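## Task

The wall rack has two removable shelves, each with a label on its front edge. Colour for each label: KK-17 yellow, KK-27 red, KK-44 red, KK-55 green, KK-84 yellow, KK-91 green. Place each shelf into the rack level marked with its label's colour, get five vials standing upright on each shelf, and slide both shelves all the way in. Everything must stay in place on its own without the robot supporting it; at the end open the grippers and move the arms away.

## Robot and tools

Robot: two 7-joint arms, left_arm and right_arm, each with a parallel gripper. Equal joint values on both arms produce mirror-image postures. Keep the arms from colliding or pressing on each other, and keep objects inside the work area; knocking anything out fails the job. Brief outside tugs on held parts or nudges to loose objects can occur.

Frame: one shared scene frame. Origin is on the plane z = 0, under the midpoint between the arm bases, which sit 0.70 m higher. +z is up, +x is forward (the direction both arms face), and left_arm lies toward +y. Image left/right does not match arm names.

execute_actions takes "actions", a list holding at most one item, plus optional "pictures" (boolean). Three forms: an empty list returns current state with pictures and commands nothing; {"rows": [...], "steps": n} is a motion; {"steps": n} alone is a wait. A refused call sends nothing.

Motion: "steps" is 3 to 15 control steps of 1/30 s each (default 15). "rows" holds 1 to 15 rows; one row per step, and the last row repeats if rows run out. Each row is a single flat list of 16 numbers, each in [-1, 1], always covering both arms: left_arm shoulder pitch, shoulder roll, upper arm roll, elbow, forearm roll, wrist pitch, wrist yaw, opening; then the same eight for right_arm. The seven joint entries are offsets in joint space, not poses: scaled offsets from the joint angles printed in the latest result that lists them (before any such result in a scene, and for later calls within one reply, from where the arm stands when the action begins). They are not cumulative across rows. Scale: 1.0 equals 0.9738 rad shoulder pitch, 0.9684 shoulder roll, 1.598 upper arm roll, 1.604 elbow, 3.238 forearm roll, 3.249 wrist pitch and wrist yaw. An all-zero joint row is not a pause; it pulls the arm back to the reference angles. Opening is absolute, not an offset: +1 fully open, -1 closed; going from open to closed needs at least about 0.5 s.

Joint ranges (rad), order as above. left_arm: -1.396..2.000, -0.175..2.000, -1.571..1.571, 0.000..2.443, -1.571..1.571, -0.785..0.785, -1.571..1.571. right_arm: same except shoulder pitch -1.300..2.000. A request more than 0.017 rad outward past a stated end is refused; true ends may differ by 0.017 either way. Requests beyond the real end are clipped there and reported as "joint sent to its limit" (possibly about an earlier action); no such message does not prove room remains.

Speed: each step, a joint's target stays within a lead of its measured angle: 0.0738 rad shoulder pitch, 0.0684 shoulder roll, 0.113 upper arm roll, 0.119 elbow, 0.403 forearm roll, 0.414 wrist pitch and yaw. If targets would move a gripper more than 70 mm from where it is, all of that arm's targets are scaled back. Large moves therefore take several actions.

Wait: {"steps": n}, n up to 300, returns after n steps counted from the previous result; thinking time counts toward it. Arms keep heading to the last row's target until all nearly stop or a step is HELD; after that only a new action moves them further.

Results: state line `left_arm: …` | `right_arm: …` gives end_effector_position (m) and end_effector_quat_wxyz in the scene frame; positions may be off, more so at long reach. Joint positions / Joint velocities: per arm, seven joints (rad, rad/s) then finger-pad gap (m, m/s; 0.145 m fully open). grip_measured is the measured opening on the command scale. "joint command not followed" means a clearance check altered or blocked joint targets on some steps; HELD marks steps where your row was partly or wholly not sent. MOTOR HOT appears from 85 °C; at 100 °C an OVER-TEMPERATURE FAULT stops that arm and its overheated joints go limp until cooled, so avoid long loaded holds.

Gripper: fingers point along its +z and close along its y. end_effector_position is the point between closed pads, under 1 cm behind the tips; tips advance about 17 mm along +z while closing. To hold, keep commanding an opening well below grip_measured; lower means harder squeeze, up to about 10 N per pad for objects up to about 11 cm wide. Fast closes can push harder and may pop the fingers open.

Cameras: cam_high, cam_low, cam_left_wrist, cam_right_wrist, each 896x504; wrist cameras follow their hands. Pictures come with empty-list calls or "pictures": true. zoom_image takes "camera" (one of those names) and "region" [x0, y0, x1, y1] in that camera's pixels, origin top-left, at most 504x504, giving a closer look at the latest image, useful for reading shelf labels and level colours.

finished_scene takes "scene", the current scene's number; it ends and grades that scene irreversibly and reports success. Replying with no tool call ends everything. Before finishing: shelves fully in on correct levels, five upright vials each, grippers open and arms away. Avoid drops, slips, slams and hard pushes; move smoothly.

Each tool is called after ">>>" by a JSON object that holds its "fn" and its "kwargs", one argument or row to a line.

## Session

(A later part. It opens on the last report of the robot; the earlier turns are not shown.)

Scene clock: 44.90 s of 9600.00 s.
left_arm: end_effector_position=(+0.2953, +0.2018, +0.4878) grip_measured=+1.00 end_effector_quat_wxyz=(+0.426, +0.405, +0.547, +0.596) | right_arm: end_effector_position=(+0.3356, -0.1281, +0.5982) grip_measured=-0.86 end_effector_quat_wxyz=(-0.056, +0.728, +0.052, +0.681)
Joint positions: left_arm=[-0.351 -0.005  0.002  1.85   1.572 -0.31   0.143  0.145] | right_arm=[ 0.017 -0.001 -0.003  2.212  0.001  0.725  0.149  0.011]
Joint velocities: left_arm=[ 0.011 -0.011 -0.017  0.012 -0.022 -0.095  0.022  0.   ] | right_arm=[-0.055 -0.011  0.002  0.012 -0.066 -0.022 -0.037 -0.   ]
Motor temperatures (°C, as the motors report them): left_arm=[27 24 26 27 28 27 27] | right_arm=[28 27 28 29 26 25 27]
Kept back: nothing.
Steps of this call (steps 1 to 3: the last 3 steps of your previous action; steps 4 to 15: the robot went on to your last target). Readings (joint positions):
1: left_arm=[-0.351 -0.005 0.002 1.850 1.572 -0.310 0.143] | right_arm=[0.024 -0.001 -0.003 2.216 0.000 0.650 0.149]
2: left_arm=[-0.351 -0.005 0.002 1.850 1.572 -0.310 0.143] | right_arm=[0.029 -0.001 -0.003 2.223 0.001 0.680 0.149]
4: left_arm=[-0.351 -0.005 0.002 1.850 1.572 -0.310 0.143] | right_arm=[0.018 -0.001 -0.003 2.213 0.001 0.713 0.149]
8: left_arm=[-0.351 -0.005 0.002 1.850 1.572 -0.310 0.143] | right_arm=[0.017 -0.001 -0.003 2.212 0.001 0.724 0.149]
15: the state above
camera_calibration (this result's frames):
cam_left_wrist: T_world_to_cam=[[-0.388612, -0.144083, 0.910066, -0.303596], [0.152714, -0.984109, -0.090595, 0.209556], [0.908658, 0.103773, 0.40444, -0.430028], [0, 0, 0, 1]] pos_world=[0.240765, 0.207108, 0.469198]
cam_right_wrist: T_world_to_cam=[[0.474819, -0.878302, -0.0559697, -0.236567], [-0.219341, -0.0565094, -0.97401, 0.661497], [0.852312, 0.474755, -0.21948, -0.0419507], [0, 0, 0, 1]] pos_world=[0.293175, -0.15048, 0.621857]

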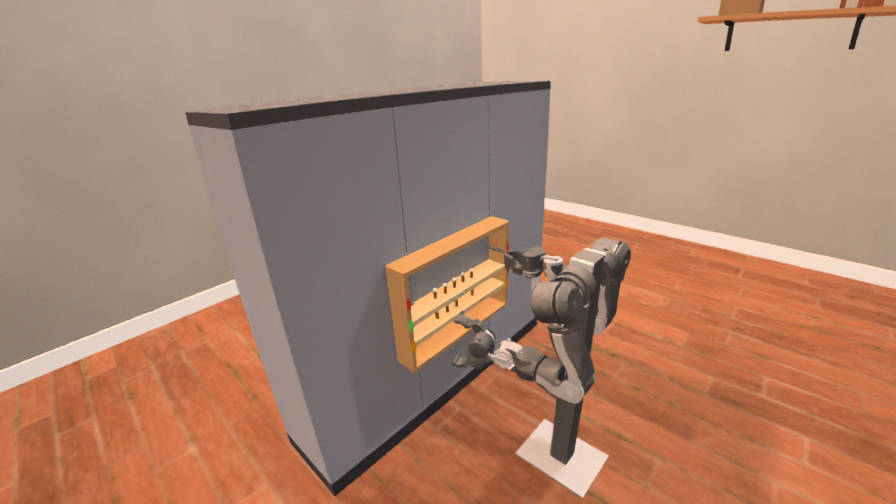

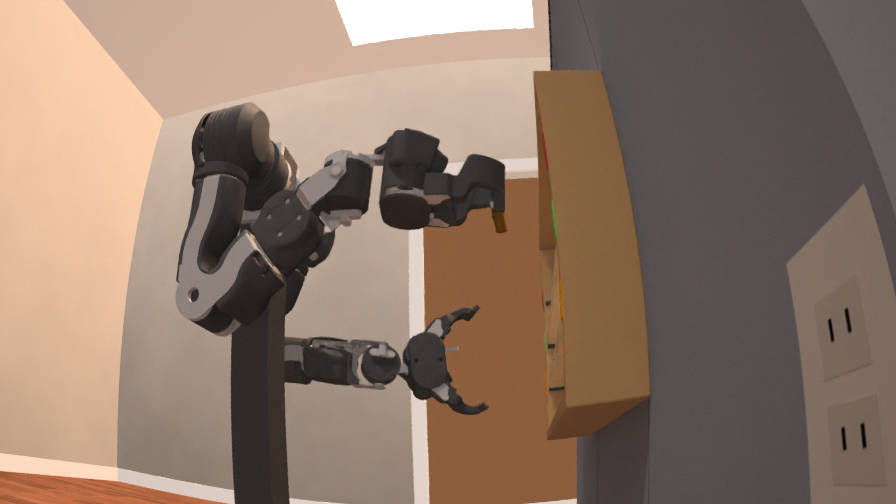

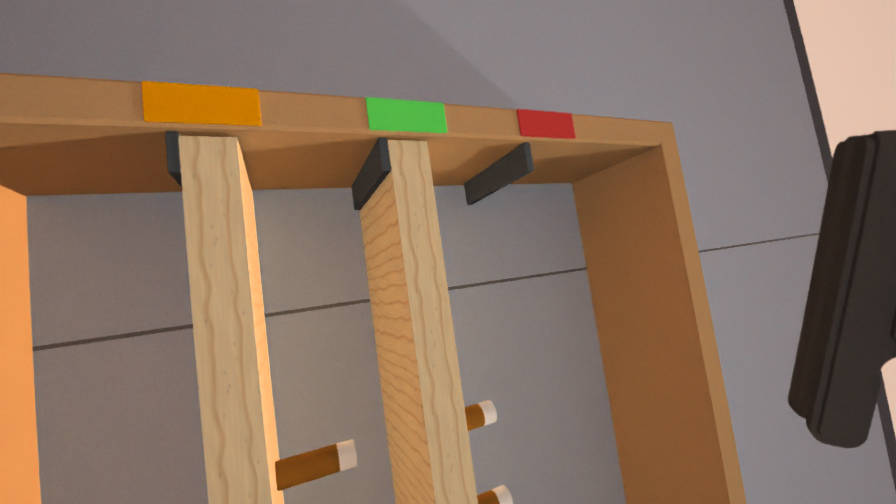

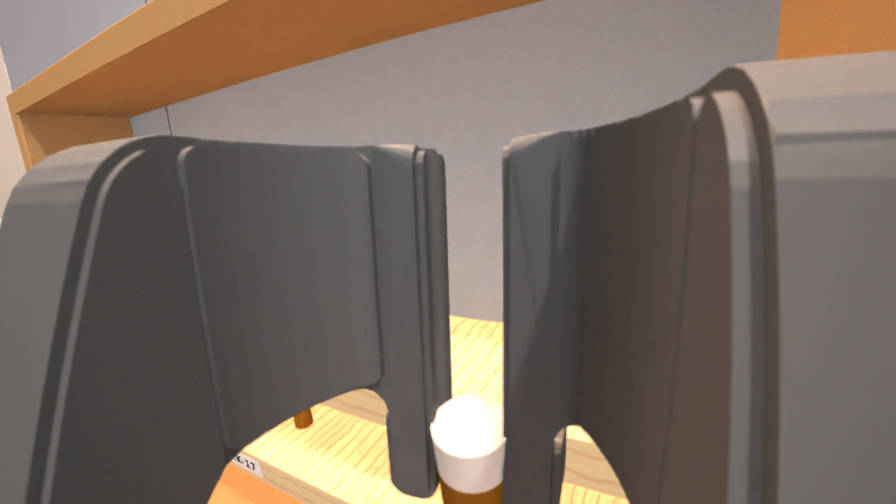

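>>> {"fn": "execute_actions", "kwargs": {
  "actions": [
    {"rows":[[0,0,0,0,0,0,0,1,0.02,0,0,-0.013,0,0,0,-1],[0,0,0,0,0,0,0,1,0.05,0,0,-0.033,0,0,0,-1],[0,0,0,0,0,0,0,1,0.085,0,0,-0.056,0,0,0,-1],[0,0,0,0,0,0,0,1,0.12,0,0,-0.08,0,0,0,-1],[0,0,0,0,0,0,0,1,0.16,0,0,-0.107,0,0,0,-1],[0,0,0,0,0,0,0,1,0.2,0,0,-0.135,0,0,0,-1],[0,0,0,0,0,0,0,1,0.235,0,0,-0.163,0,0,0,-1],[0,0,0,0,0,0,0,1,0.27,0,0,-0.191,0,0,0,-1],[0,0,0,0,0,0,0,1,0.3,0,0,-0.216,0,0,0,-1],[0,0,0,0,0,0,0,1,0.33,0,0,-0.241,0,0,0,-1],[0,0,0,0,0,0,0,1,0.35,0,0,-0.258,0,0,0,-1],[0,0,0,0,0,0,0,1,0.367,0,0,-0.273,0,0,0,-1],[0,0,0,0,0,0,0,1,0.377,0,0,-0.281,0,0,0,-1],[0,0,0,0,0,0,0,1,0.383,0,0,-0.2855,0,0,0,-1]]}
  ]
}}

>>> {"fn": "execute_actions", "kwargs": {
  "actions": [
    {"steps":12}
  ]
}}

>>> {"fn": "execute_actions", "kwargs": {
  "actions": [
    {"rows":[[0,0,0,0,0,0,0,1,-0.001,0,0,-0.001,0,0,0,-1],[0,0,0,0,0,0,0,1,-0.002,0,0,-0.002,0,0,0,-1],[0,0,0,0,0,0,0,1,-0.003,0,0,-0.003,0,0,0,-1],[0,0,0,0,0,0,0,1,-0.004,0,0,-0.004,0,0,0,-1],[0,0,0,0,0,0,0,1,-0.005,0,0,-0.005,0,0,0,-1],[0,0,0,0,0,0,0,1,-0.006,0,0,-0.006,0,0,0,-1],[0,0,0,0,0,0,0,1,-0.007,0,0,-0.007,0,0,0,-1],[0,0,0,0,0,0,0,1,-0.008,0,0,-0.008,0,0,0,-1]]}
  ],
  "pictures": true
}}

Scene clock: 45.57 s of 9600.00 s.
left_arm: end_effector_position=(+0.2953, +0.2018, +0.4878) grip_measured=+1.00 end_effector_quat_wxyz=(+0.426, +0.405, +0.547, +0.596) | right_arm: end_effector_position=(+0.4205, -0.1279, +0.5884) grip_measured=-0.86 end_effector_quat_wxyz=(-0.057, +0.753, +0.050, +0.654)
Joint positions: left_arm=[-0.351 -0.005  0.002  1.85   1.572 -0.31   0.143  0.145] | right_arm=[ 0.375 -0.001 -0.003  1.78   0.001  0.724  0.149  0.011]
Joint velocities: left_arm=[-0.077 -0.077 -0.012 -0.002 -0.022 -0.066  0.037 -0.   ] | right_arm=[ 0.385  0.011  0.002 -0.549 -0.037  0.037  0.022 -0.   ]
Motor temperatures (°C, as the motors report them): left_arm=[27 24 26 27 28 27 27] | right_arm=[28 27 28 29 26 25 27]
Steps of this call (steps 1 to 8: the robot went on to your last target; steps 9 to 20: the first 12 steps of this action). Readings (joint positions):
9: left_arm=[-0.351 -0.005 0.002 1.850 1.572 -0.310 0.143] | right_arm=[0.028 -0.001 -0.003 2.202 0.001 0.724 0.149]
10: left_arm=[-0.351 -0.005 0.002 1.850 1.572 -0.310 0.143] | right_arm=[0.058 -0.001 -0.003 2.171 0.001 0.724 0.149]
12: left_arm=[-0.351 -0.005 0.002 1.850 1.572 -0.310 0.143] | right_arm=[0.136 -0.001 -0.003 2.090 0.001 0.724 0.149]
16: left_arm=[-0.351 -0.005 0.002 1.850 1.572 -0.310 0.143] | right_arm=[0.281 -0.001 -0.003 1.914 0.001 0.723 0.149]
20: the state above

Scene clock: 45.97 s of 9600.00 s.
left_arm: end_effector_position=(+0.2953, +0.2018, +0.4878) grip_measured=+1.00 end_effector_quat_wxyz=(+0.426, +0.405, +0.547, +0.596) | right_arm: end_effector_position=(+0.4243, -0.1279, +0.5872) grip_measured=-0.86 end_effector_quat_wxyz=(-0.058, +0.755, +0.050, +0.651)
Joint positions: left_arm=[-0.351 -0.005  0.002  1.85   1.572 -0.31   0.143  0.145] | right_arm=[ 0.391 -0.001 -0.003  1.757  0.001  0.724  0.149  0.011]
Joint velocities: left_arm=[-0.011  0.033 -0.017  0.012 -0.022 -0.022  0.037  0.   ] | right_arm=[-0.033 -0.011 -0.027 -0.012 -0.081 -0.037 -0.022  0.   ]
Motor temperatures (°C, as the motors report them): left_arm=[27 24 26 27 28 27 27] | right_arm=[28 27 28 29 26 25 27]
Kept back: nothing.
Steps of this call (steps 1 to 3: the last 3 steps of your previous action; steps 4 to 12: the robot went on to your last target). Readings (joint positions):
1: left_arm=[-0.351 -0.005 0.002 1.850 1.572 -0.310 0.143] | right_arm=[0.385 -0.001 -0.003 1.765 0.001 0.724 0.149]
2: left_arm=[-0.351 -0.005 0.002 1.850 1.572 -0.310 0.143] | right_arm=[0.390 -0.001 -0.003 1.758 0.001 0.724 0.149]
4: left_arm=[-0.351 -0.005 0.002 1.850 1.572 -0.310 0.143] | right_arm=[0.391 -0.001 -0.003 1.757 0.001 0.724 0.149]
8: left_arm=[-0.351 -0.005 0.002 1.850 1.572 -0.310 0.143] | right_arm=[0.391 -0.001 -0.003 1.757 0.001 0.724 0.149]
12: the state above

Scene clock: 46.37 s of 9600.00 s.
left_arm: end_effector_position=(+0.2953, +0.2018, +0.4878) grip_measured=+1.00 end_effector_quat_wxyz=(+0.426, +0.405, +0.547, +0.596) | right_arm: end_effector_position=(+0.4247, -0.1279, +0.5828) grip_measured=-0.86 end_effector_quat_wxyz=(-0.058, +0.759, +0.050, +0.647)
Joint positions: left_arm=[-0.351 -0.005  0.002  1.85   1.572 -0.31   0.143  0.145] | right_arm=[ 0.386 -0.001 -0.003  1.748  0.001  0.722  0.149  0.011]
Joint velocities: left_arm=[-0.055 -0.033  0.002 -0.012  0.037  0.051 -0.022 -0.   ] | right_arm=[-0.055 -0.033  0.002  0.012  0.037 -0.037 -0.037 -0.   ]
Motor temperatures (°C, as the motors report them): left_arm=[27 24 26 27 28 27 27] | right_arm=[28 27 28 29 26 25 27]
Steps of this call (steps 1 to 12: the first 12 steps of this action). Readings (joint positions):
1: left_arm=[-0.351 -0.005 0.002 1.850 1.572 -0.310 0.143] | right_arm=[0.391 -0.001 -0.003 1.757 0.001 0.724 0.149]
2: left_arm=[-0.351 -0.005 0.002 1.850 1.572 -0.310 0.143] | right_arm=[0.391 -0.001 -0.003 1.757 0.001 0.724 0.149]
4: left_arm=[-0.351 -0.005 0.002 1.850 1.572 -0.310 0.143] | right_arm=[0.390 -0.001 -0.003 1.755 0.001 0.724 0.149]
8: left_arm=[-0.351 -0.005 0.002 1.850 1.572 -0.310 0.143] | right_arm=[0.386 -0.001 -0.003 1.748 0.001 0.723 0.149]
12: the state above
camera_calibration (this result's frames):
cam_left_wrist: T_world_to_cam=[[-0.388612, -0.144083, 0.910066, -0.303596], [0.152714, -0.984109, -0.090595, 0.209556], [0.908658, 0.103773, 0.40444, -0.430028], [0, 0, 0, 1]] pos_world=[0.240765, 0.207108, 0.469198]
cam_right_wrist: T_world_to_cam=[[0.467914, -0.878267, -0.0985069, -0.25179], [-0.308178, -0.0576826, -0.949578, 0.68934], [0.828301, 0.474678, -0.297653, -0.0655688], [0, 0, 0, 1]] pos_world=[0.384566, -0.150252, 0.610263]

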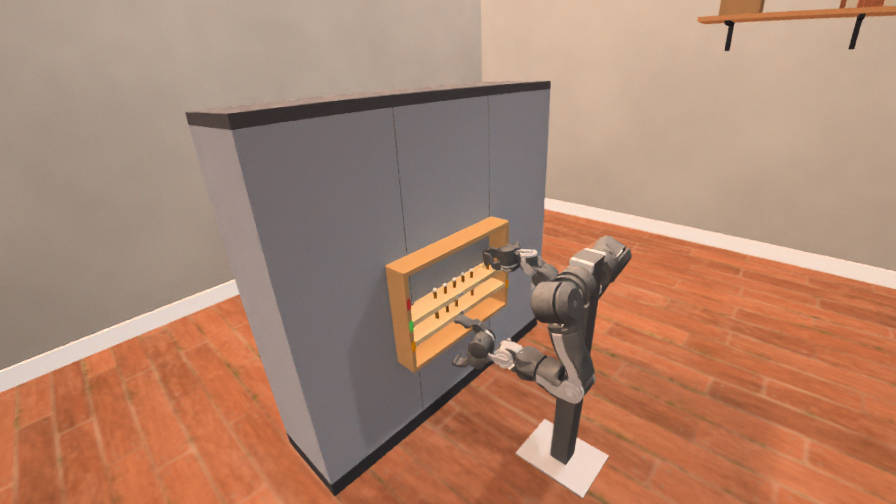

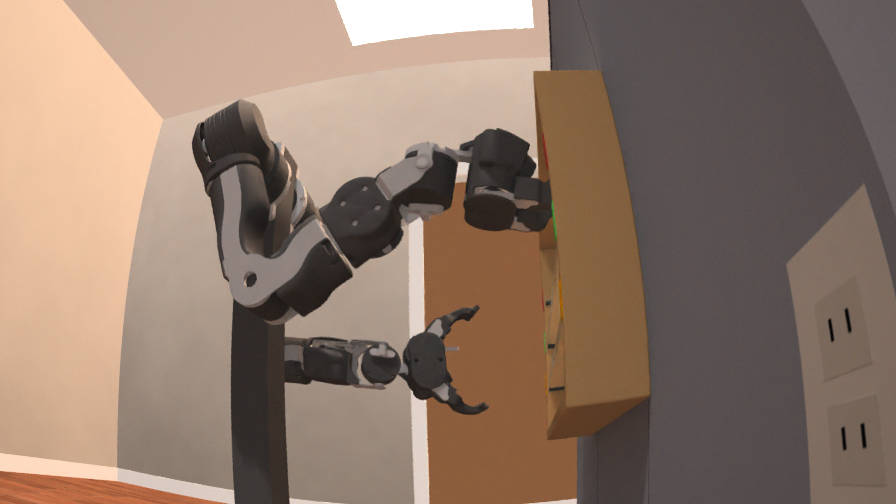

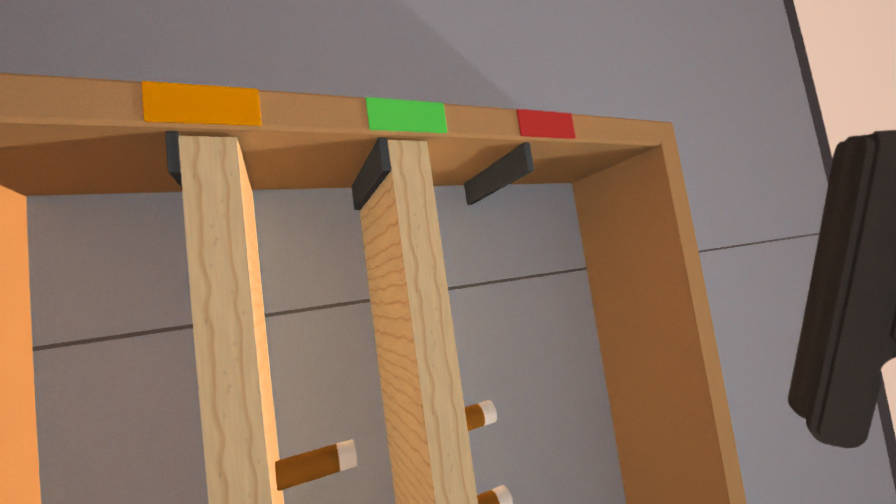

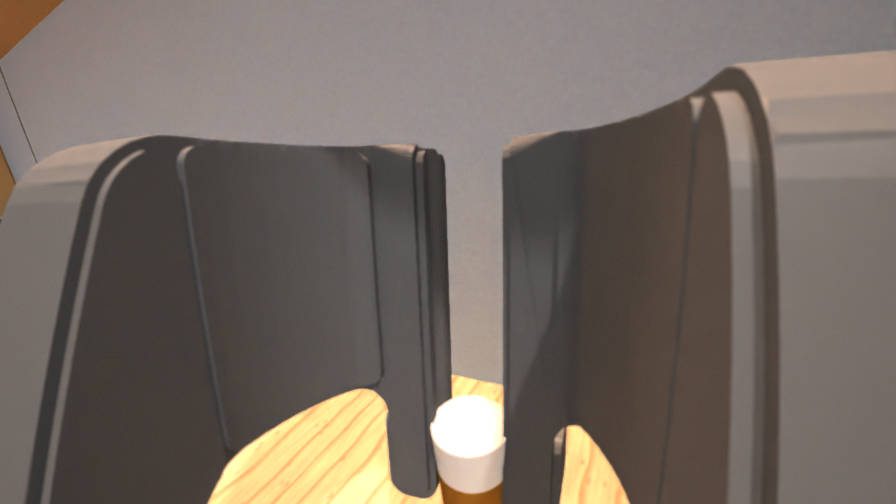

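>>> {"fn": "execute_actions", "kwargs": {
  "actions": [
    {"rows":[[0,0,0,0,0,0,0,1,0,0,0,0,0,0,0,-0.92],[0,0,0,0,0,0,0,1,0,0,0,0,0,0,0,-0.88],[0,0,0,0,0,0,0,1,0,0,0,0,0,0,0,-0.85],[0,0,0,0,0,0,0,1,0,0,0,0,0,0,0,-0.82],[0,0,0,0,0,0,0,1,0,0,0,0,0,0,0,-0.78],[0,0,0,0,0,0,0,1,0,0,0,0,0,0,0,-0.72],[0,0,0,0,0,0,0,1,0,0,0,0,0,0,0,-0.65]],"steps":12}
  ]
}}

>>> {"fn": "execute_actions", "kwargs": {
  "actions": [
    {"rows":[[0,0,0,0,0,0,0,1,0,0,0,0,0,-0.01,0,-0.65],[0,0,0,0,0,0,0,1,-0.005,0,0,-0.001,0,-0.02,0,-0.65],[0,0,0,0,0,0,0,1,-0.015,0,0,-0.004,0,-0.03,0,-0.65],[0,0,0,0,0,0,0,1,-0.027,0,0,-0.007,0,-0.04,0,-0.65],[0,0,0,0,0,0,0,1,-0.039,0,0,-0.01,0,-0.05,0,-0.65],[0,0,0,0,0,0,0,1,-0.051,0,0,-0.013,0,-0.06,0,-0.65],[0,0,0,0,0,0,0,1,-0.063,0,0,-0.016,0,-0.07,0,-0.65],[0,0,0,0,0,0,0,1,-0.075,0,0,-0.019,0,-0.08,0,-0.65],[0,0,0,0,0,0,0,1,-0.087,0,0,-0.022,0,-0.09,0,-0.65],[0,0,0,0,0,0,0,1,-0.098,0,0,-0.025,0,-0.1,0,-0.65],[0,0,0,0,0,0,0,1,-0.108,0,0,-0.027,0,-0.103,0,-0.65],[0,0,0,0,0,0,0,1,-0.116,0,0,-0.029,0,-0.103,0,-0.65],[0,0,0,0,0,0,0,1,-0.122,0,0,-0.031,0,-0.103,0,-0.65],[0,0,0,0,0,0,0,1,-0.127,0,0,-0.032,0,-0.103,0,-0.65]]}
  ]
}}

>>> {"fn": "execute_actions", "kwargs": {
  "actions": [
    {"steps":12}
  ],
  "pictures": true
}}

Scene clock: 46.97 s of 9600.00 s.
left_arm: end_effector_position=(+0.2953, +0.2018, +0.4878) grip_measured=+1.00 end_effector_quat_wxyz=(+0.426, +0.405, +0.547, +0.596) | right_arm: end_effector_position=(+0.4247, -0.1279, +0.5829) grip_measured=-0.65 end_effector_quat_wxyz=(-0.058, +0.758, +0.050, +0.647)
Joint positions: left_arm=[-0.351 -0.005  0.002  1.85   1.572 -0.31   0.143  0.145] | right_arm=[ 0.386 -0.001 -0.003  1.748  0.001  0.722  0.149  0.026]
Joint velocities: left_arm=[-0.055  0.011 -0.017 -0.022 -0.007 -0.022 -0.037  0.   ] | right_arm=[-0.033 -0.055  0.022  0.012  0.007  0.022 -0.081 -0.   ]
Motor temperatures (°C, as the motors report them): left_arm=[27 24 26 27 28 27 27] | right_arm=[28 27 28 29 26 25 27]
Steps of this call (steps 1 to 3: the last 3 steps of your previous action; steps 4 to 9: the robot went on to your last target; steps 10 to 18: the first 9 steps of this action). Readings (joint positions):
10: left_arm=[-0.351 -0.005 0.002 1.850 1.572 -0.310 0.143] | right_arm=[0.386 -0.001 -0.003 1.748 0.001 0.722 0.149]
11: left_arm=[-0.351 -0.005 0.002 1.850 1.572 -0.310 0.143] | right_arm=[0.386 -0.001 -0.003 1.748 0.001 0.722 0.149]
13: left_arm=[-0.351 -0.005 0.002 1.850 1.572 -0.310 0.143] | right_arm=[0.386 -0.001 -0.003 1.748 0.001 0.722 0.149]
17: left_arm=[-0.351 -0.005 0.002 1.850 1.572 -0.310 0.143] | right_arm=[0.386 -0.001 -0.003 1.748 0.001 0.722 0.149]
18: the state above

Scene clock: 47.47 s of 9600.00 s.
left_arm: end_effector_position=(+0.2953, +0.2018, +0.4878) grip_measured=+1.00 end_effector_quat_wxyz=(+0.426, +0.405, +0.547, +0.596) | right_arm: end_effector_position=(+0.4194, -0.1279, +0.5731) grip_measured=-0.65 end_effector_quat_wxyz=(-0.054, +0.702, +0.054, +0.709)
Joint positions: left_arm=[-0.351 -0.005  0.002  1.85   1.572 -0.31   0.143  0.145] | right_arm=[ 0.276 -0.001 -0.003  1.707  0.001  0.403  0.149  0.026]
Joint velocities: left_arm=[ 0.011 -0.011 -0.007  0.007 -0.037  0.051 -0.022 -0.   ] | right_arm=[-0.187 -0.011  0.002 -0.115 -0.022 -0.227 -0.051 -0.   ]
Motor temperatures (°C, as the motors report them): left_arm=[27 24 26 27 28 27 27] | right_arm=[28 27 28 29 26 25 27]
Steps of this call (steps 1 to 3: the last 3 steps of your previous action; steps 4 to 15: the first 12 steps of this action, its rows measured from where the robot was after step 3). Readings (joint positions):
3: left_arm=[-0.351 -0.005 0.002 1.850 1.572 -0.310 0.143] | right_arm=[0.386 -0.001 -0.003 1.748 0.001 0.722 0.149]
4: left_arm=[-0.351 -0.005 0.002 1.850 1.572 -0.310 0.143] | right_arm=[0.386 -0.001 -0.003 1.748 0.001 0.710 0.149]
5: left_arm=[-0.351 -0.005 0.002 1.850 1.572 -0.310 0.143] | right_arm=[0.386 -0.001 -0.003 1.748 0.001 0.687 0.149]
7: left_arm=[-0.351 -0.005 0.002 1.850 1.572 -0.310 0.143] | right_arm=[0.370 -0.001 -0.003 1.745 0.001 0.627 0.149]
11: left_arm=[-0.351 -0.005 0.002 1.850 1.572 -0.310 0.143] | right_arm=[0.314 -0.001 -0.003 1.721 0.001 0.504 0.149]
15: the state above

Scene clock: 47.87 s of 9600.00 s.
left_arm: end_effector_position=(+0.2953, +0.2018, +0.4878) grip_measured=+1.00 end_effector_quat_wxyz=(+0.426, +0.405, +0.547, +0.596) | right_arm: end_effector_position=(+0.4182, -0.1279, +0.5664) grip_measured=-0.65 end_effector_quat_wxyz=(-0.054, +0.705, +0.054, +0.705)
Joint positions: left_arm=[-0.351 -0.005  0.002  1.85   1.572 -0.31   0.143  0.145] | right_arm=[ 0.262 -0.001 -0.003  1.699  0.001  0.39   0.149  0.026]
Joint velocities: left_arm=[-0.011 -0.055 -0.002 -0.032 -0.051 -0.125 -0.037 -0.   ] | right_arm=[ 0.011 -0.033 -0.007  0.007  0.007  0.037 -0.037 -0.   ]
Motor temperatures (°C, as the motors report them): left_arm=[27 24 26 27 28 27 27] | right_arm=[28 27 28 29 26 25 27]
Kept back: nothing.
Steps of this call (steps 1 to 3: the last 3 steps of your previous action; steps 4 to 12: the robot went on to your last target). Readings (joint positions):
1: left_arm=[-0.351 -0.005 0.002 1.850 1.572 -0.310 0.143] | right_arm=[0.269 -0.001 -0.003 1.703 0.001 0.397 0.149]
2: left_arm=[-0.351 -0.005 0.002 1.850 1.572 -0.310 0.143] | right_arm=[0.264 -0.001 -0.003 1.700 0.001 0.394 0.149]
4: left_arm=[-0.351 -0.005 0.002 1.850 1.572 -0.310 0.143] | right_arm=[0.262 -0.001 -0.003 1.699 0.001 0.392 0.149]
8: left_arm=[-0.351 -0.005 0.002 1.850 1.572 -0.310 0.143] | right_arm=[0.262 -0.001 -0.003 1.699 0.001 0.390 0.149]
12: the state above
camera_calibration (this result's frames):
cam_left_wrist: T_world_to_cam=[[-0.388612, -0.144083, 0.910066, -0.303596], [0.152714, -0.984109, -0.090595, 0.209556], [0.908658, 0.103773, 0.40444, -0.430028], [0, 0, 0, 1]] pos_world=[0.240765, 0.207108, 0.469198]
cam_right_wrist: T_world_to_cam=[[0.477498, -0.878298, -0.0242544, -0.29645], [-0.154254, -0.0566223, -0.986407, 0.628351], [0.864986, 0.474749, -0.162518, -0.156965], [0, 0, 0, 1]] pos_world=[0.374253, -0.150274, 0.58711]

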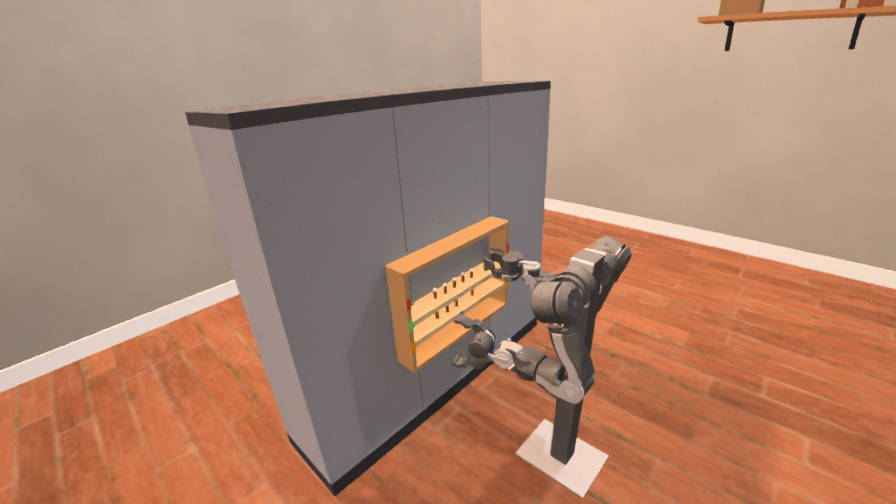

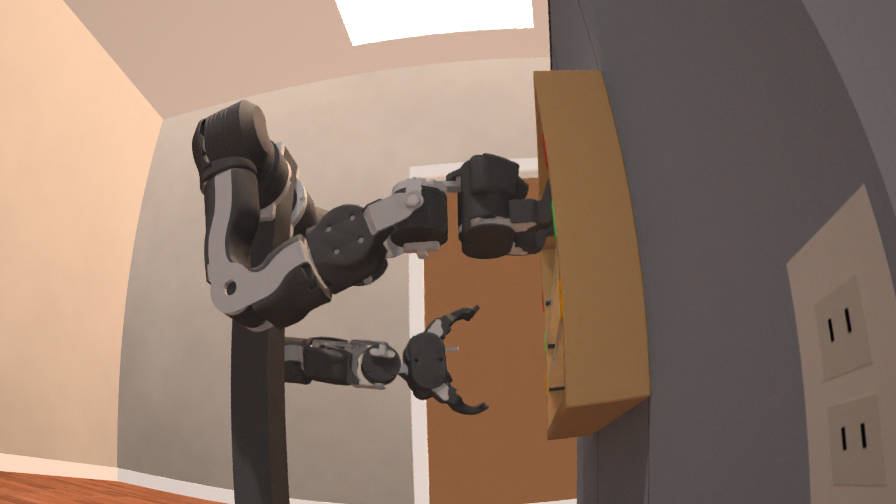

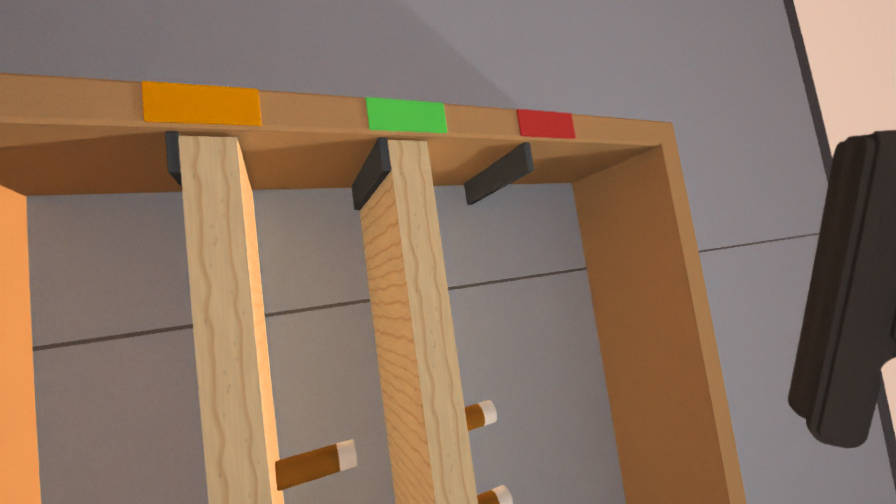

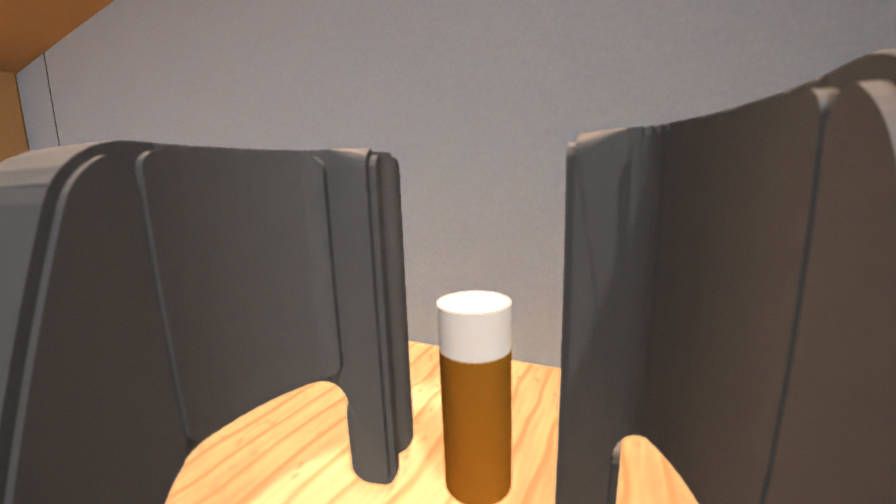

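>>> {"fn": "execute_actions", "kwargs": {
  "actions": [
    {"rows":[[0,0,0,0,0,0,0,1,-0.004,0,0,0,0,0,0,-0.65],[0,0,0,0,0,0,0,1,-0.007,0,0,0,0,0,0,-0.65],[0,0,0,0,0,0,0,1,-0.007,0,0,0,0,0,0,-0.7],[0,0,0,0,0,0,0,1,-0.007,0,0,0,0,0,0,-0.75],[0,0,0,0,0,0,0,1,-0.007,0,0,0,0,0,0,-0.79],[0,0,0,0,0,0,0,1,-0.007,0,0,0,0,0,0,-0.82],[0,0,0,0,0,0,0,1,-0.007,0,0,0,0,0,0,-0.85],[0,0,0,0,0,0,0,1,-0.007,0,0,0,0,0,0,-0.89],[0,0,0,0,0,0,0,1,-0.007,0,0,0,0,0,0,-0.95]]}
  ],
  "pictures": true
}}

>>> {"fn": "execute_actions", "kwargs": {
  "actions": [
    {"rows":[[0,0,0,0,0,0,0,1,0,0,0,0.005,0,0,0,-0.95],[0,0,0,0,0,0,0,1,0,0,0,0.012,0,0,0,-0.95],[0,0,0,0,0,0,0,1,-0.01,0,0,0.024,0,0,0,-0.95],[0,0,0,0,0,0,0,1,-0.03,0,0,0.042,0,0,0,-0.95],[0,0,0,0,0,0,0,1,-0.06,0,0,0.066,0,0.003,0,-0.95],[0,0,0,0,0,0,0,1,-0.09,0,0,0.09,0,0.006,0,-0.95],[0,0,0,0,0,0,0,1,-0.12,0,0,0.113,0,0.01,0,-0.95],[0,0,0,0,0,0,0,1,-0.15,0,0,0.135,0,0.013,0,-0.95],[0,0,0,0,0,0,0,1,-0.18,0,0,0.157,0,0.016,0,-0.95],[0,0,0,0,0,0,0,1,-0.21,0,0,0.178,0,0.019,0,-0.95],[0,0,0,0,0,0,0,1,-0.24,0,0,0.198,0,0.022,0,-0.95],[0,0,0,0,0,0,0,1,-0.26,0,0,0.211,0,0.025,0,-0.95],[0,0,0,0,0,0,0,1,-0.275,0,0,0.22,0,0.025,0,-0.95]]}
  ]
}}

>>> {"fn": "execute_actions", "kwargs": {
  "actions": [
    {"steps":9}
  ]
}}

Scene clock: 48.60 s of 9600.00 s.
left_arm: end_effector_position=(+0.2953, +0.2018, +0.4878) grip_measured=+1.00 end_effector_quat_wxyz=(+0.426, +0.405, +0.547, +0.596) | right_arm: end_effector_position=(+0.4176, -0.1279, +0.5644) grip_measured=-0.86 end_effector_quat_wxyz=(-0.054, +0.707, +0.053, +0.704)
Joint positions: left_arm=[-0.351 -0.005  0.002  1.85   1.572 -0.31   0.143  0.145] | right_arm=[ 0.257 -0.001 -0.003  1.699  0.001  0.39   0.149  0.011]
Joint velocities: left_arm=[-0.011  0.011 -0.012  0.002 -0.022 -0.037  0.022  0.   ] | right_arm=[-0.055  0.011 -0.002 -0.007  0.007  0.066 -0.037 -0.   ]
Motor temperatures (°C, as the motors report them): left_arm=[27 24 26 27 28 27 27] | right_arm=[28 27 28 29 26 25 27]
Steps of this call (steps 1 to 10: the robot went on to your last target; steps 11 to 22: the first 12 steps of this action). Readings (joint positions):
11: left_arm=[-0.351 -0.005 0.002 1.850 1.572 -0.310 0.143] | right_arm=[0.262 -0.001 -0.003 1.699 0.001 0.390 0.149]
12: left_arm=[-0.351 -0.005 0.002 1.850 1.572 -0.310 0.143] | right_arm=[0.261 -0.001 -0.003 1.699 0.001 0.390 0.149]
14: left_arm=[-0.351 -0.005 0.002 1.850 1.572 -0.310 0.143] | right_arm=[0.257 -0.001 -0.003 1.699 0.001 0.390 0.149]
18: left_arm=[-0.351 -0.005 0.002 1.850 1.572 -0.310 0.143] | right_arm=[0.257 -0.001 -0.003 1.699 0.001 0.390 0.149]
22: the state above
camera_calibration (this result's frames):
cam_left_wrist: T_world_to_cam=[[-0.388612, -0.144083, 0.910066, -0.303596], [0.152714, -0.984109, -0.090595, 0.209556], [0.908658, 0.103773, 0.40444, -0.430028], [0, 0, 0, 1]] pos_world=[0.240765, 0.207108, 0.469198]
cam_right_wrist: T_world_to_cam=[[0.477382, -0.878298, -0.02644, -0.294925], [-0.158768, -0.0566223, -0.985691, 0.627851], [0.864233, 0.474749, -0.166476, -0.154203], [0, 0, 0, 1]] pos_world=[0.373741, -0.150274, 0.585398]

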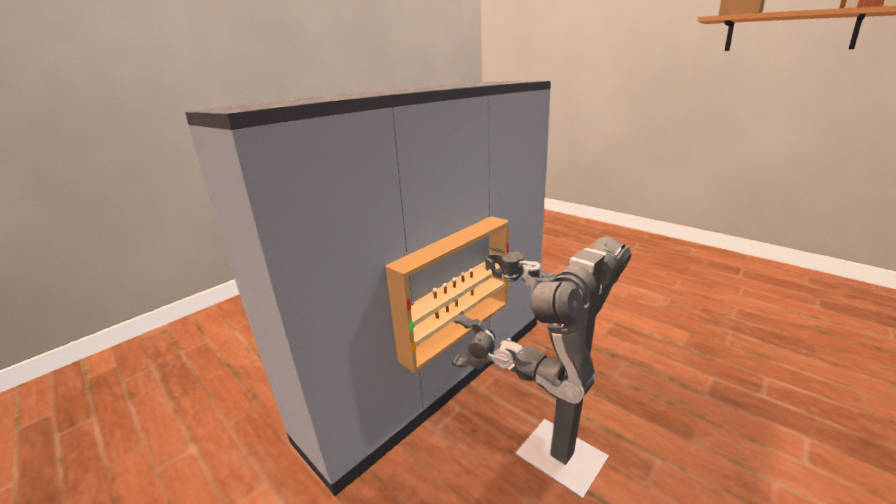

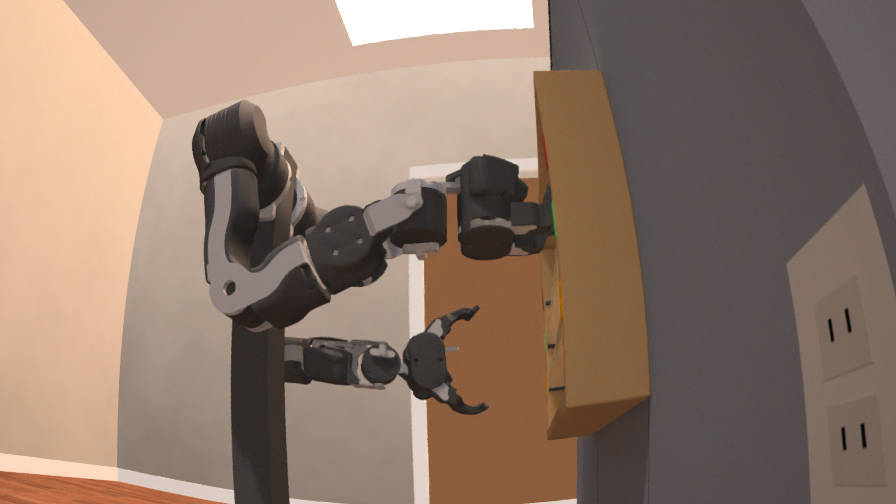

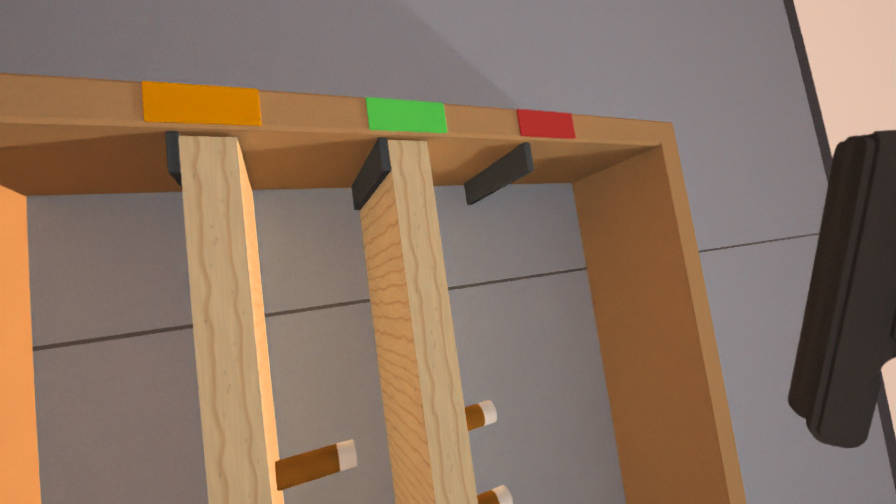

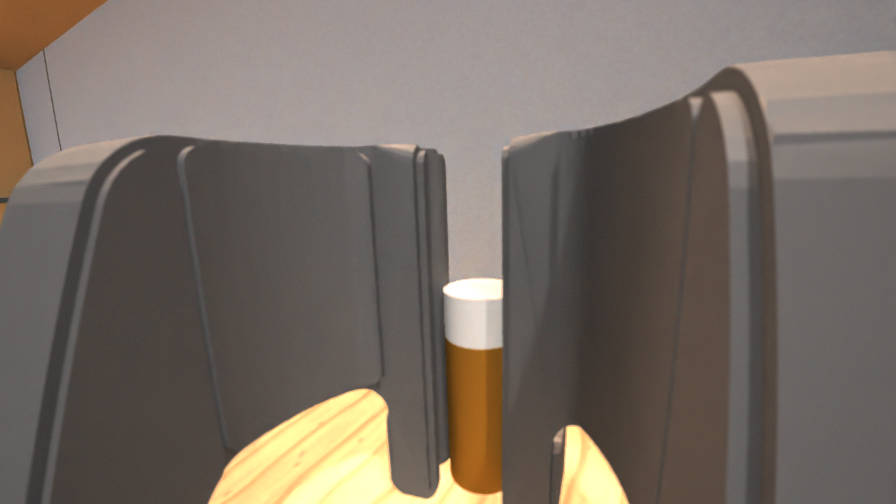

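Scene clock: 49.10 s of 9600.00 s.
left_arm: end_effector_position=(+0.2953, +0.2018, +0.4878) grip_measured=+1.00 end_effector_quat_wxyz=(+0.426, +0.405, +0.547, +0.596) | right_arm: end_effector_position=(+0.3548, -0.1281, +0.5772) grip_measured=-0.86 end_effector_quat_wxyz=(-0.054, +0.699, +0.054, +0.711)
Joint positions: left_arm=[-0.351 -0.005  0.002  1.85   1.572 -0.31   0.143  0.145] | right_arm=[ 0.004 -0.001 -0.003  2.038  0.001  0.455  0.149  0.011]
Joint velocities: left_arm=[ 0.077 -0.011 -0.007 -0.002  0.007  0.095  0.007 -0.   ] | right_arm=[-0.582 -0.011 -0.002  0.481 -0.037  0.183  0.022  0.   ]
Motor temperatures (°C, as the motors report them): left_arm=[27 24 26 27 28 27 27] | right_arm=[28 27 28 29 26 25 27]
Steps of this call (steps 1 to 3: the last 3 steps of your previous action; steps 4 to 15: the first 12 steps of this action, its rows measured from where the robot was after step 3). Readings (joint positions):
3: left_arm=[-0.351 -0.005 0.002 1.850 1.572 -0.310 0.143] | right_arm=[0.257 -0.001 -0.003 1.699 0.001 0.390 0.149]
4: left_arm=[-0.351 -0.005 0.002 1.850 1.572 -0.310 0.143] | right_arm=[0.257 -0.001 -0.003 1.701 0.001 0.390 0.149]
5: left_arm=[-0.351 -0.005 0.002 1.850 1.572 -0.310 0.143] | right_arm=[0.257 -0.001 -0.003 1.709 0.001 0.390 0.149]
7: left_arm=[-0.351 -0.005 0.002 1.850 1.572 -0.310 0.143] | right_arm=[0.238 -0.001 -0.003 1.761 0.001 0.390 0.149]
11: left_arm=[-0.351 -0.005 0.002 1.850 1.572 -0.310 0.143] | right_arm=[0.110 -0.001 -0.003 1.907 0.001 0.418 0.149]
15: the state above

Scene clock: 49.40 s of 9600.00 s.
left_arm: end_effector_position=(+0.2953, +0.2018, +0.4878) grip_measured=+1.00 end_effector_quat_wxyz=(+0.426, +0.405, +0.547, +0.596) | right_arm: end_effector_position=(+0.3515, -0.1281, +0.5747) grip_measured=-0.86 end_effector_quat_wxyz=(-0.054, +0.704, +0.053, +0.706)
Joint positions: left_arm=[-0.351 -0.005  0.002  1.85   1.572 -0.31   0.143  0.145] | right_arm=[-0.012 -0.001 -0.003  2.052  0.001  0.468  0.149  0.011]
Joint velocities: left_arm=[-0.055  0.055  0.002 -0.007  0.066 -0.066 -0.022  0.   ] | right_arm=[ 0.011 -0.011 -0.002  0.007  0.007 -0.066 -0.007  0.   ]
Motor temperatures (°C, as the motors report them): left_arm=[27 24 26 27 28 27 27] | right_arm=[28 27 28 29 26 25 27]
Kept back: nothing.
Steps of this call (steps 1 to 3: the last 3 steps of your previous action; steps 4 to 9: the robot went on to your last target). Readings (joint positions):
1: left_arm=[-0.351 -0.005 0.002 1.850 1.572 -0.310 0.143] | right_arm=[-0.011 -0.001 -0.003 2.050 0.001 0.461 0.149]
2: left_arm=[-0.351 -0.005 0.002 1.850 1.572 -0.310 0.143] | right_arm=[-0.014 -0.001 -0.003 2.052 0.001 0.465 0.149]
4: left_arm=[-0.351 -0.005 0.002 1.850 1.572 -0.310 0.143] | right_arm=[-0.012 -0.001 -0.003 2.052 0.001 0.467 0.149]
8: left_arm=[-0.351 -0.005 0.002 1.850 1.572 -0.310 0.143] | right_arm=[-0.012 -0.001 -0.003 2.052 0.001 0.468 0.149]
9: the state above

>>> {"fn": "execute_actions", "kwargs": {
  "actions": [
    {"rows":[[0,0,0,0,0,0,0,1,-0.003,0,0,-0.015,0,-0.012,0,-0.95],[0,0,0,0,0,0,0,1,-0.006,0,0,-0.04,0,-0.026,0,-0.95],[0,0,0,0,0,0,0,1,-0.009,0,0,-0.07,0,-0.042,0,-0.95],[0,0,0,0,0,0,0,1,-0.013,0,0,-0.1,0,-0.058,0,-0.95],[0,0,0,0,0,0,0,1,-0.013,0,0,-0.13,0,-0.074,0,-0.95],[0,0,0,0,0,0,0,1,-0.013,0,0,-0.16,0,-0.09,0,-0.95],[0,0,0,0,0,0,0,1,-0.013,0,0,-0.19,0,-0.105,0,-0.95],[0,0,0,0,0,0,0,1,-0.013,0,0,-0.213,0,-0.115,0,-0.95],[0,0,0,0,0,0,0,1,-0.013,0,0,-0.229,0,-0.1215,0,-0.95],[0,0,0,0,0,0,0,1,-0.013,0,0,-0.238,0,-0.1215,0,-0.95]]}
  ]
}}

>>> {"fn": "execute_actions", "kwargs": {
  "actions": [
    {"steps":10}
  ],
  "pictures": true
}}

Scene clock: 50.03 s of 9600.00 s.
left_arm: end_effector_position=(+0.2953, +0.2018, +0.4878) grip_measured=+1.00 end_effector_quat_wxyz=(+0.426, +0.405, +0.547, +0.596) | right_arm: end_effector_position=(+0.3714, -0.1280, +0.4908) grip_measured=-0.86 end_effector_quat_wxyz=(-0.054, +0.709, +0.053, +0.702)
Joint positions: left_arm=[-0.351 -0.005  0.002  1.85   1.572 -0.31   0.143  0.145] | right_arm=[-0.025 -0.001 -0.003  1.669  0.001  0.083  0.149  0.011]
Joint velocities: left_arm=[-0.099 -0.011 -0.002 -0.002  0.007 -0.037 -0.007  0.   ] | right_arm=[ 0.099 -0.011  0.002  0.002  0.066 -0.183 -0.081 -0.   ]
Motor temperatures (°C, as the motors report them): left_arm=[27 24 26 27 28 27 27] | right_arm=[28 27 28 29 26 25 27]
Steps of this call (steps 1 to 7: the robot went on to your last target; steps 8 to 19: the first 12 steps of this action). Readings (joint positions):
8: left_arm=[-0.351 -0.005 0.002 1.850 1.572 -0.310 0.143] | right_arm=[-0.011 -0.001 -0.003 2.041 0.001 0.449 0.149]
9: left_arm=[-0.351 -0.005 0.002 1.850 1.572 -0.310 0.143] | right_arm=[-0.010 -0.001 -0.003 2.007 0.002 0.416 0.149]
11: left_arm=[-0.351 -0.005 0.002 1.850 1.572 -0.310 0.143] | right_arm=[-0.018 -0.001 -0.003 1.899 0.001 0.334 0.149]
15: left_arm=[-0.351 -0.005 0.002 1.850 1.572 -0.310 0.143] | right_arm=[-0.024 -0.001 -0.003 1.716 0.001 0.148 0.149]
19: the state above

Scene clock: 50.37 s of 9600.00 s.
left_arm: end_effector_position=(+0.2953, +0.2018, +0.4878) grip_measured=+1.00 end_effector_quat_wxyz=(+0.426, +0.405, +0.547, +0.596) | right_arm: end_effector_position=(+0.3715, -0.1280, +0.4921) grip_measured=-0.86 end_effector_quat_wxyz=(-0.054, +0.706, +0.053, +0.704)
Joint positions: left_arm=[-0.351 -0.005  0.002  1.85   1.572 -0.31   0.143  0.145] | right_arm=[-0.025 -0.001 -0.003  1.669  0.001  0.076  0.149  0.011]
Joint velocities: left_arm=[-0.033 -0.011 -0.012 -0.017  0.022 -0.007 -0.037  0.   ] | right_arm=[ 0.121 -0.099 -0.007  0.007 -0.007 -0.007 -0.007  0.   ]
Motor temperatures (°C, as the motors report them): left_arm=[27 24 26 27 28 27 27] | right_arm=[28 27 28 29 26 25 27]
Kept back: nothing.
Steps of this call (steps 1 to 3: the last 3 steps of your previous action; steps 4 to 10: the robot went on to your last target). Readings (joint positions):
1: left_arm=[-0.351 -0.005 0.002 1.850 1.572 -0.310 0.143] | right_arm=[-0.025 -0.001 -0.003 1.669 0.001 0.079 0.149]
2: left_arm=[-0.351 -0.005 0.002 1.850 1.572 -0.310 0.143] | right_arm=[-0.025 -0.001 -0.003 1.669 0.001 0.077 0.149]
4: left_arm=[-0.351 -0.005 0.002 1.850 1.572 -0.310 0.143] | right_arm=[-0.025 -0.001 -0.003 1.669 0.001 0.076 0.149]
8: left_arm=[-0.351 -0.005 0.002 1.850 1.572 -0.310 0.143] | right_arm=[-0.025 -0.001 -0.003 1.669 0.001 0.076 0.149]
10: the state above
camera_calibration (this result's frames):
cam_left_wrist: T_world_to_cam=[[-0.388612, -0.144083, 0.910066, -0.303596], [0.152714, -0.984109, -0.090595, 0.209556], [0.908658, 0.103773, 0.40444, -0.430028], [0, 0, 0, 1]] pos_world=[0.240765, 0.207108, 0.469198]
cam_right_wrist: T_world_to_cam=[[0.477049, -0.878485, -0.0262258, -0.274894], [-0.157288, -0.0559785, -0.985965, 0.548865], [0.864688, 0.474479, -0.16488, -0.127377], [0, 0, 0, 1]] pos_world=[0.32761, -0.150328, 0.51295]

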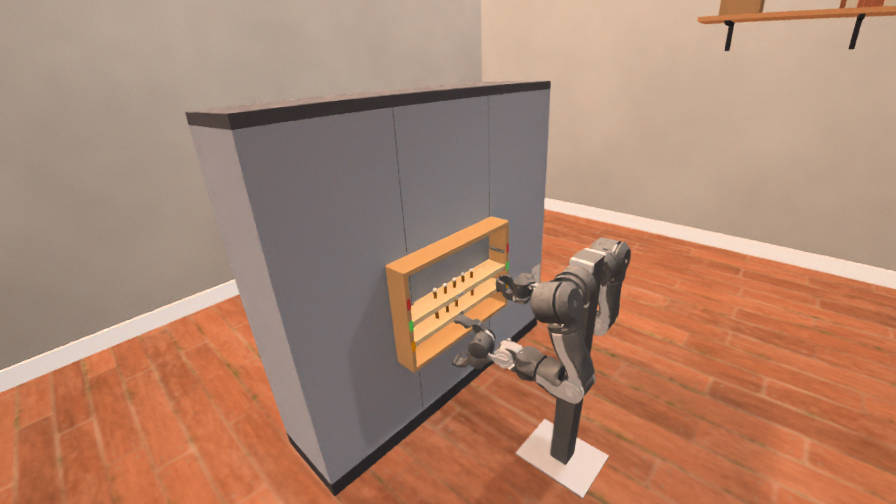

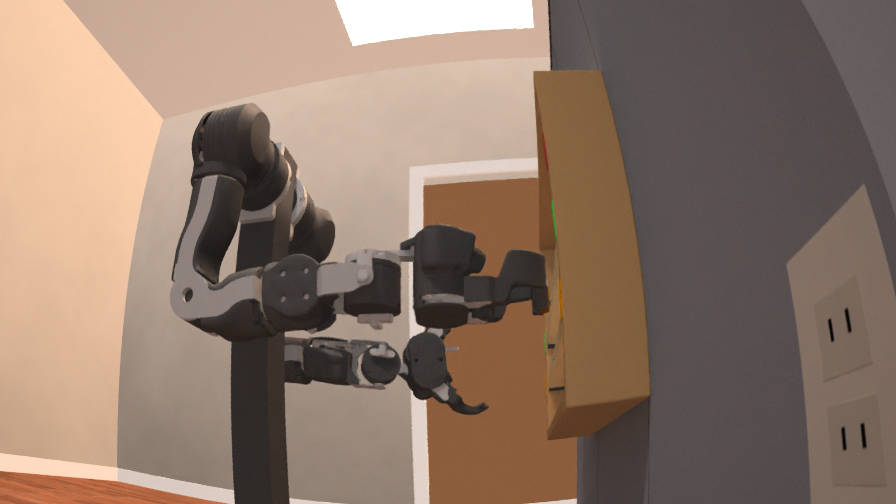

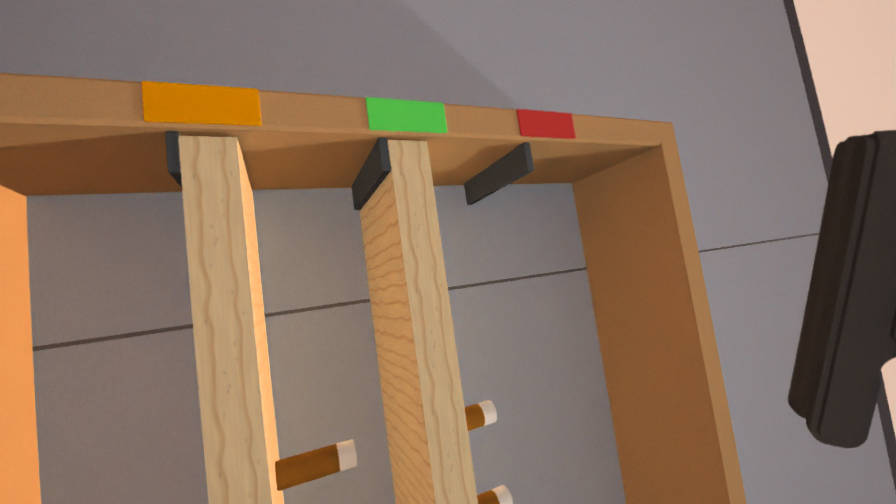

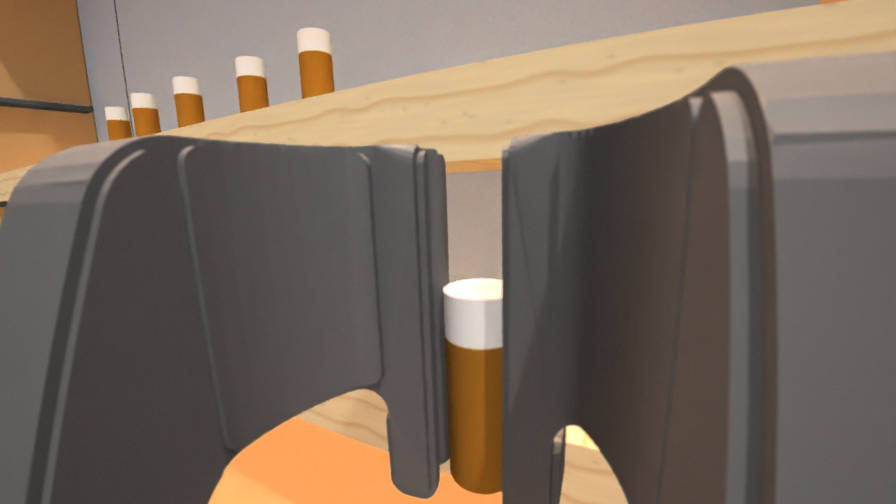

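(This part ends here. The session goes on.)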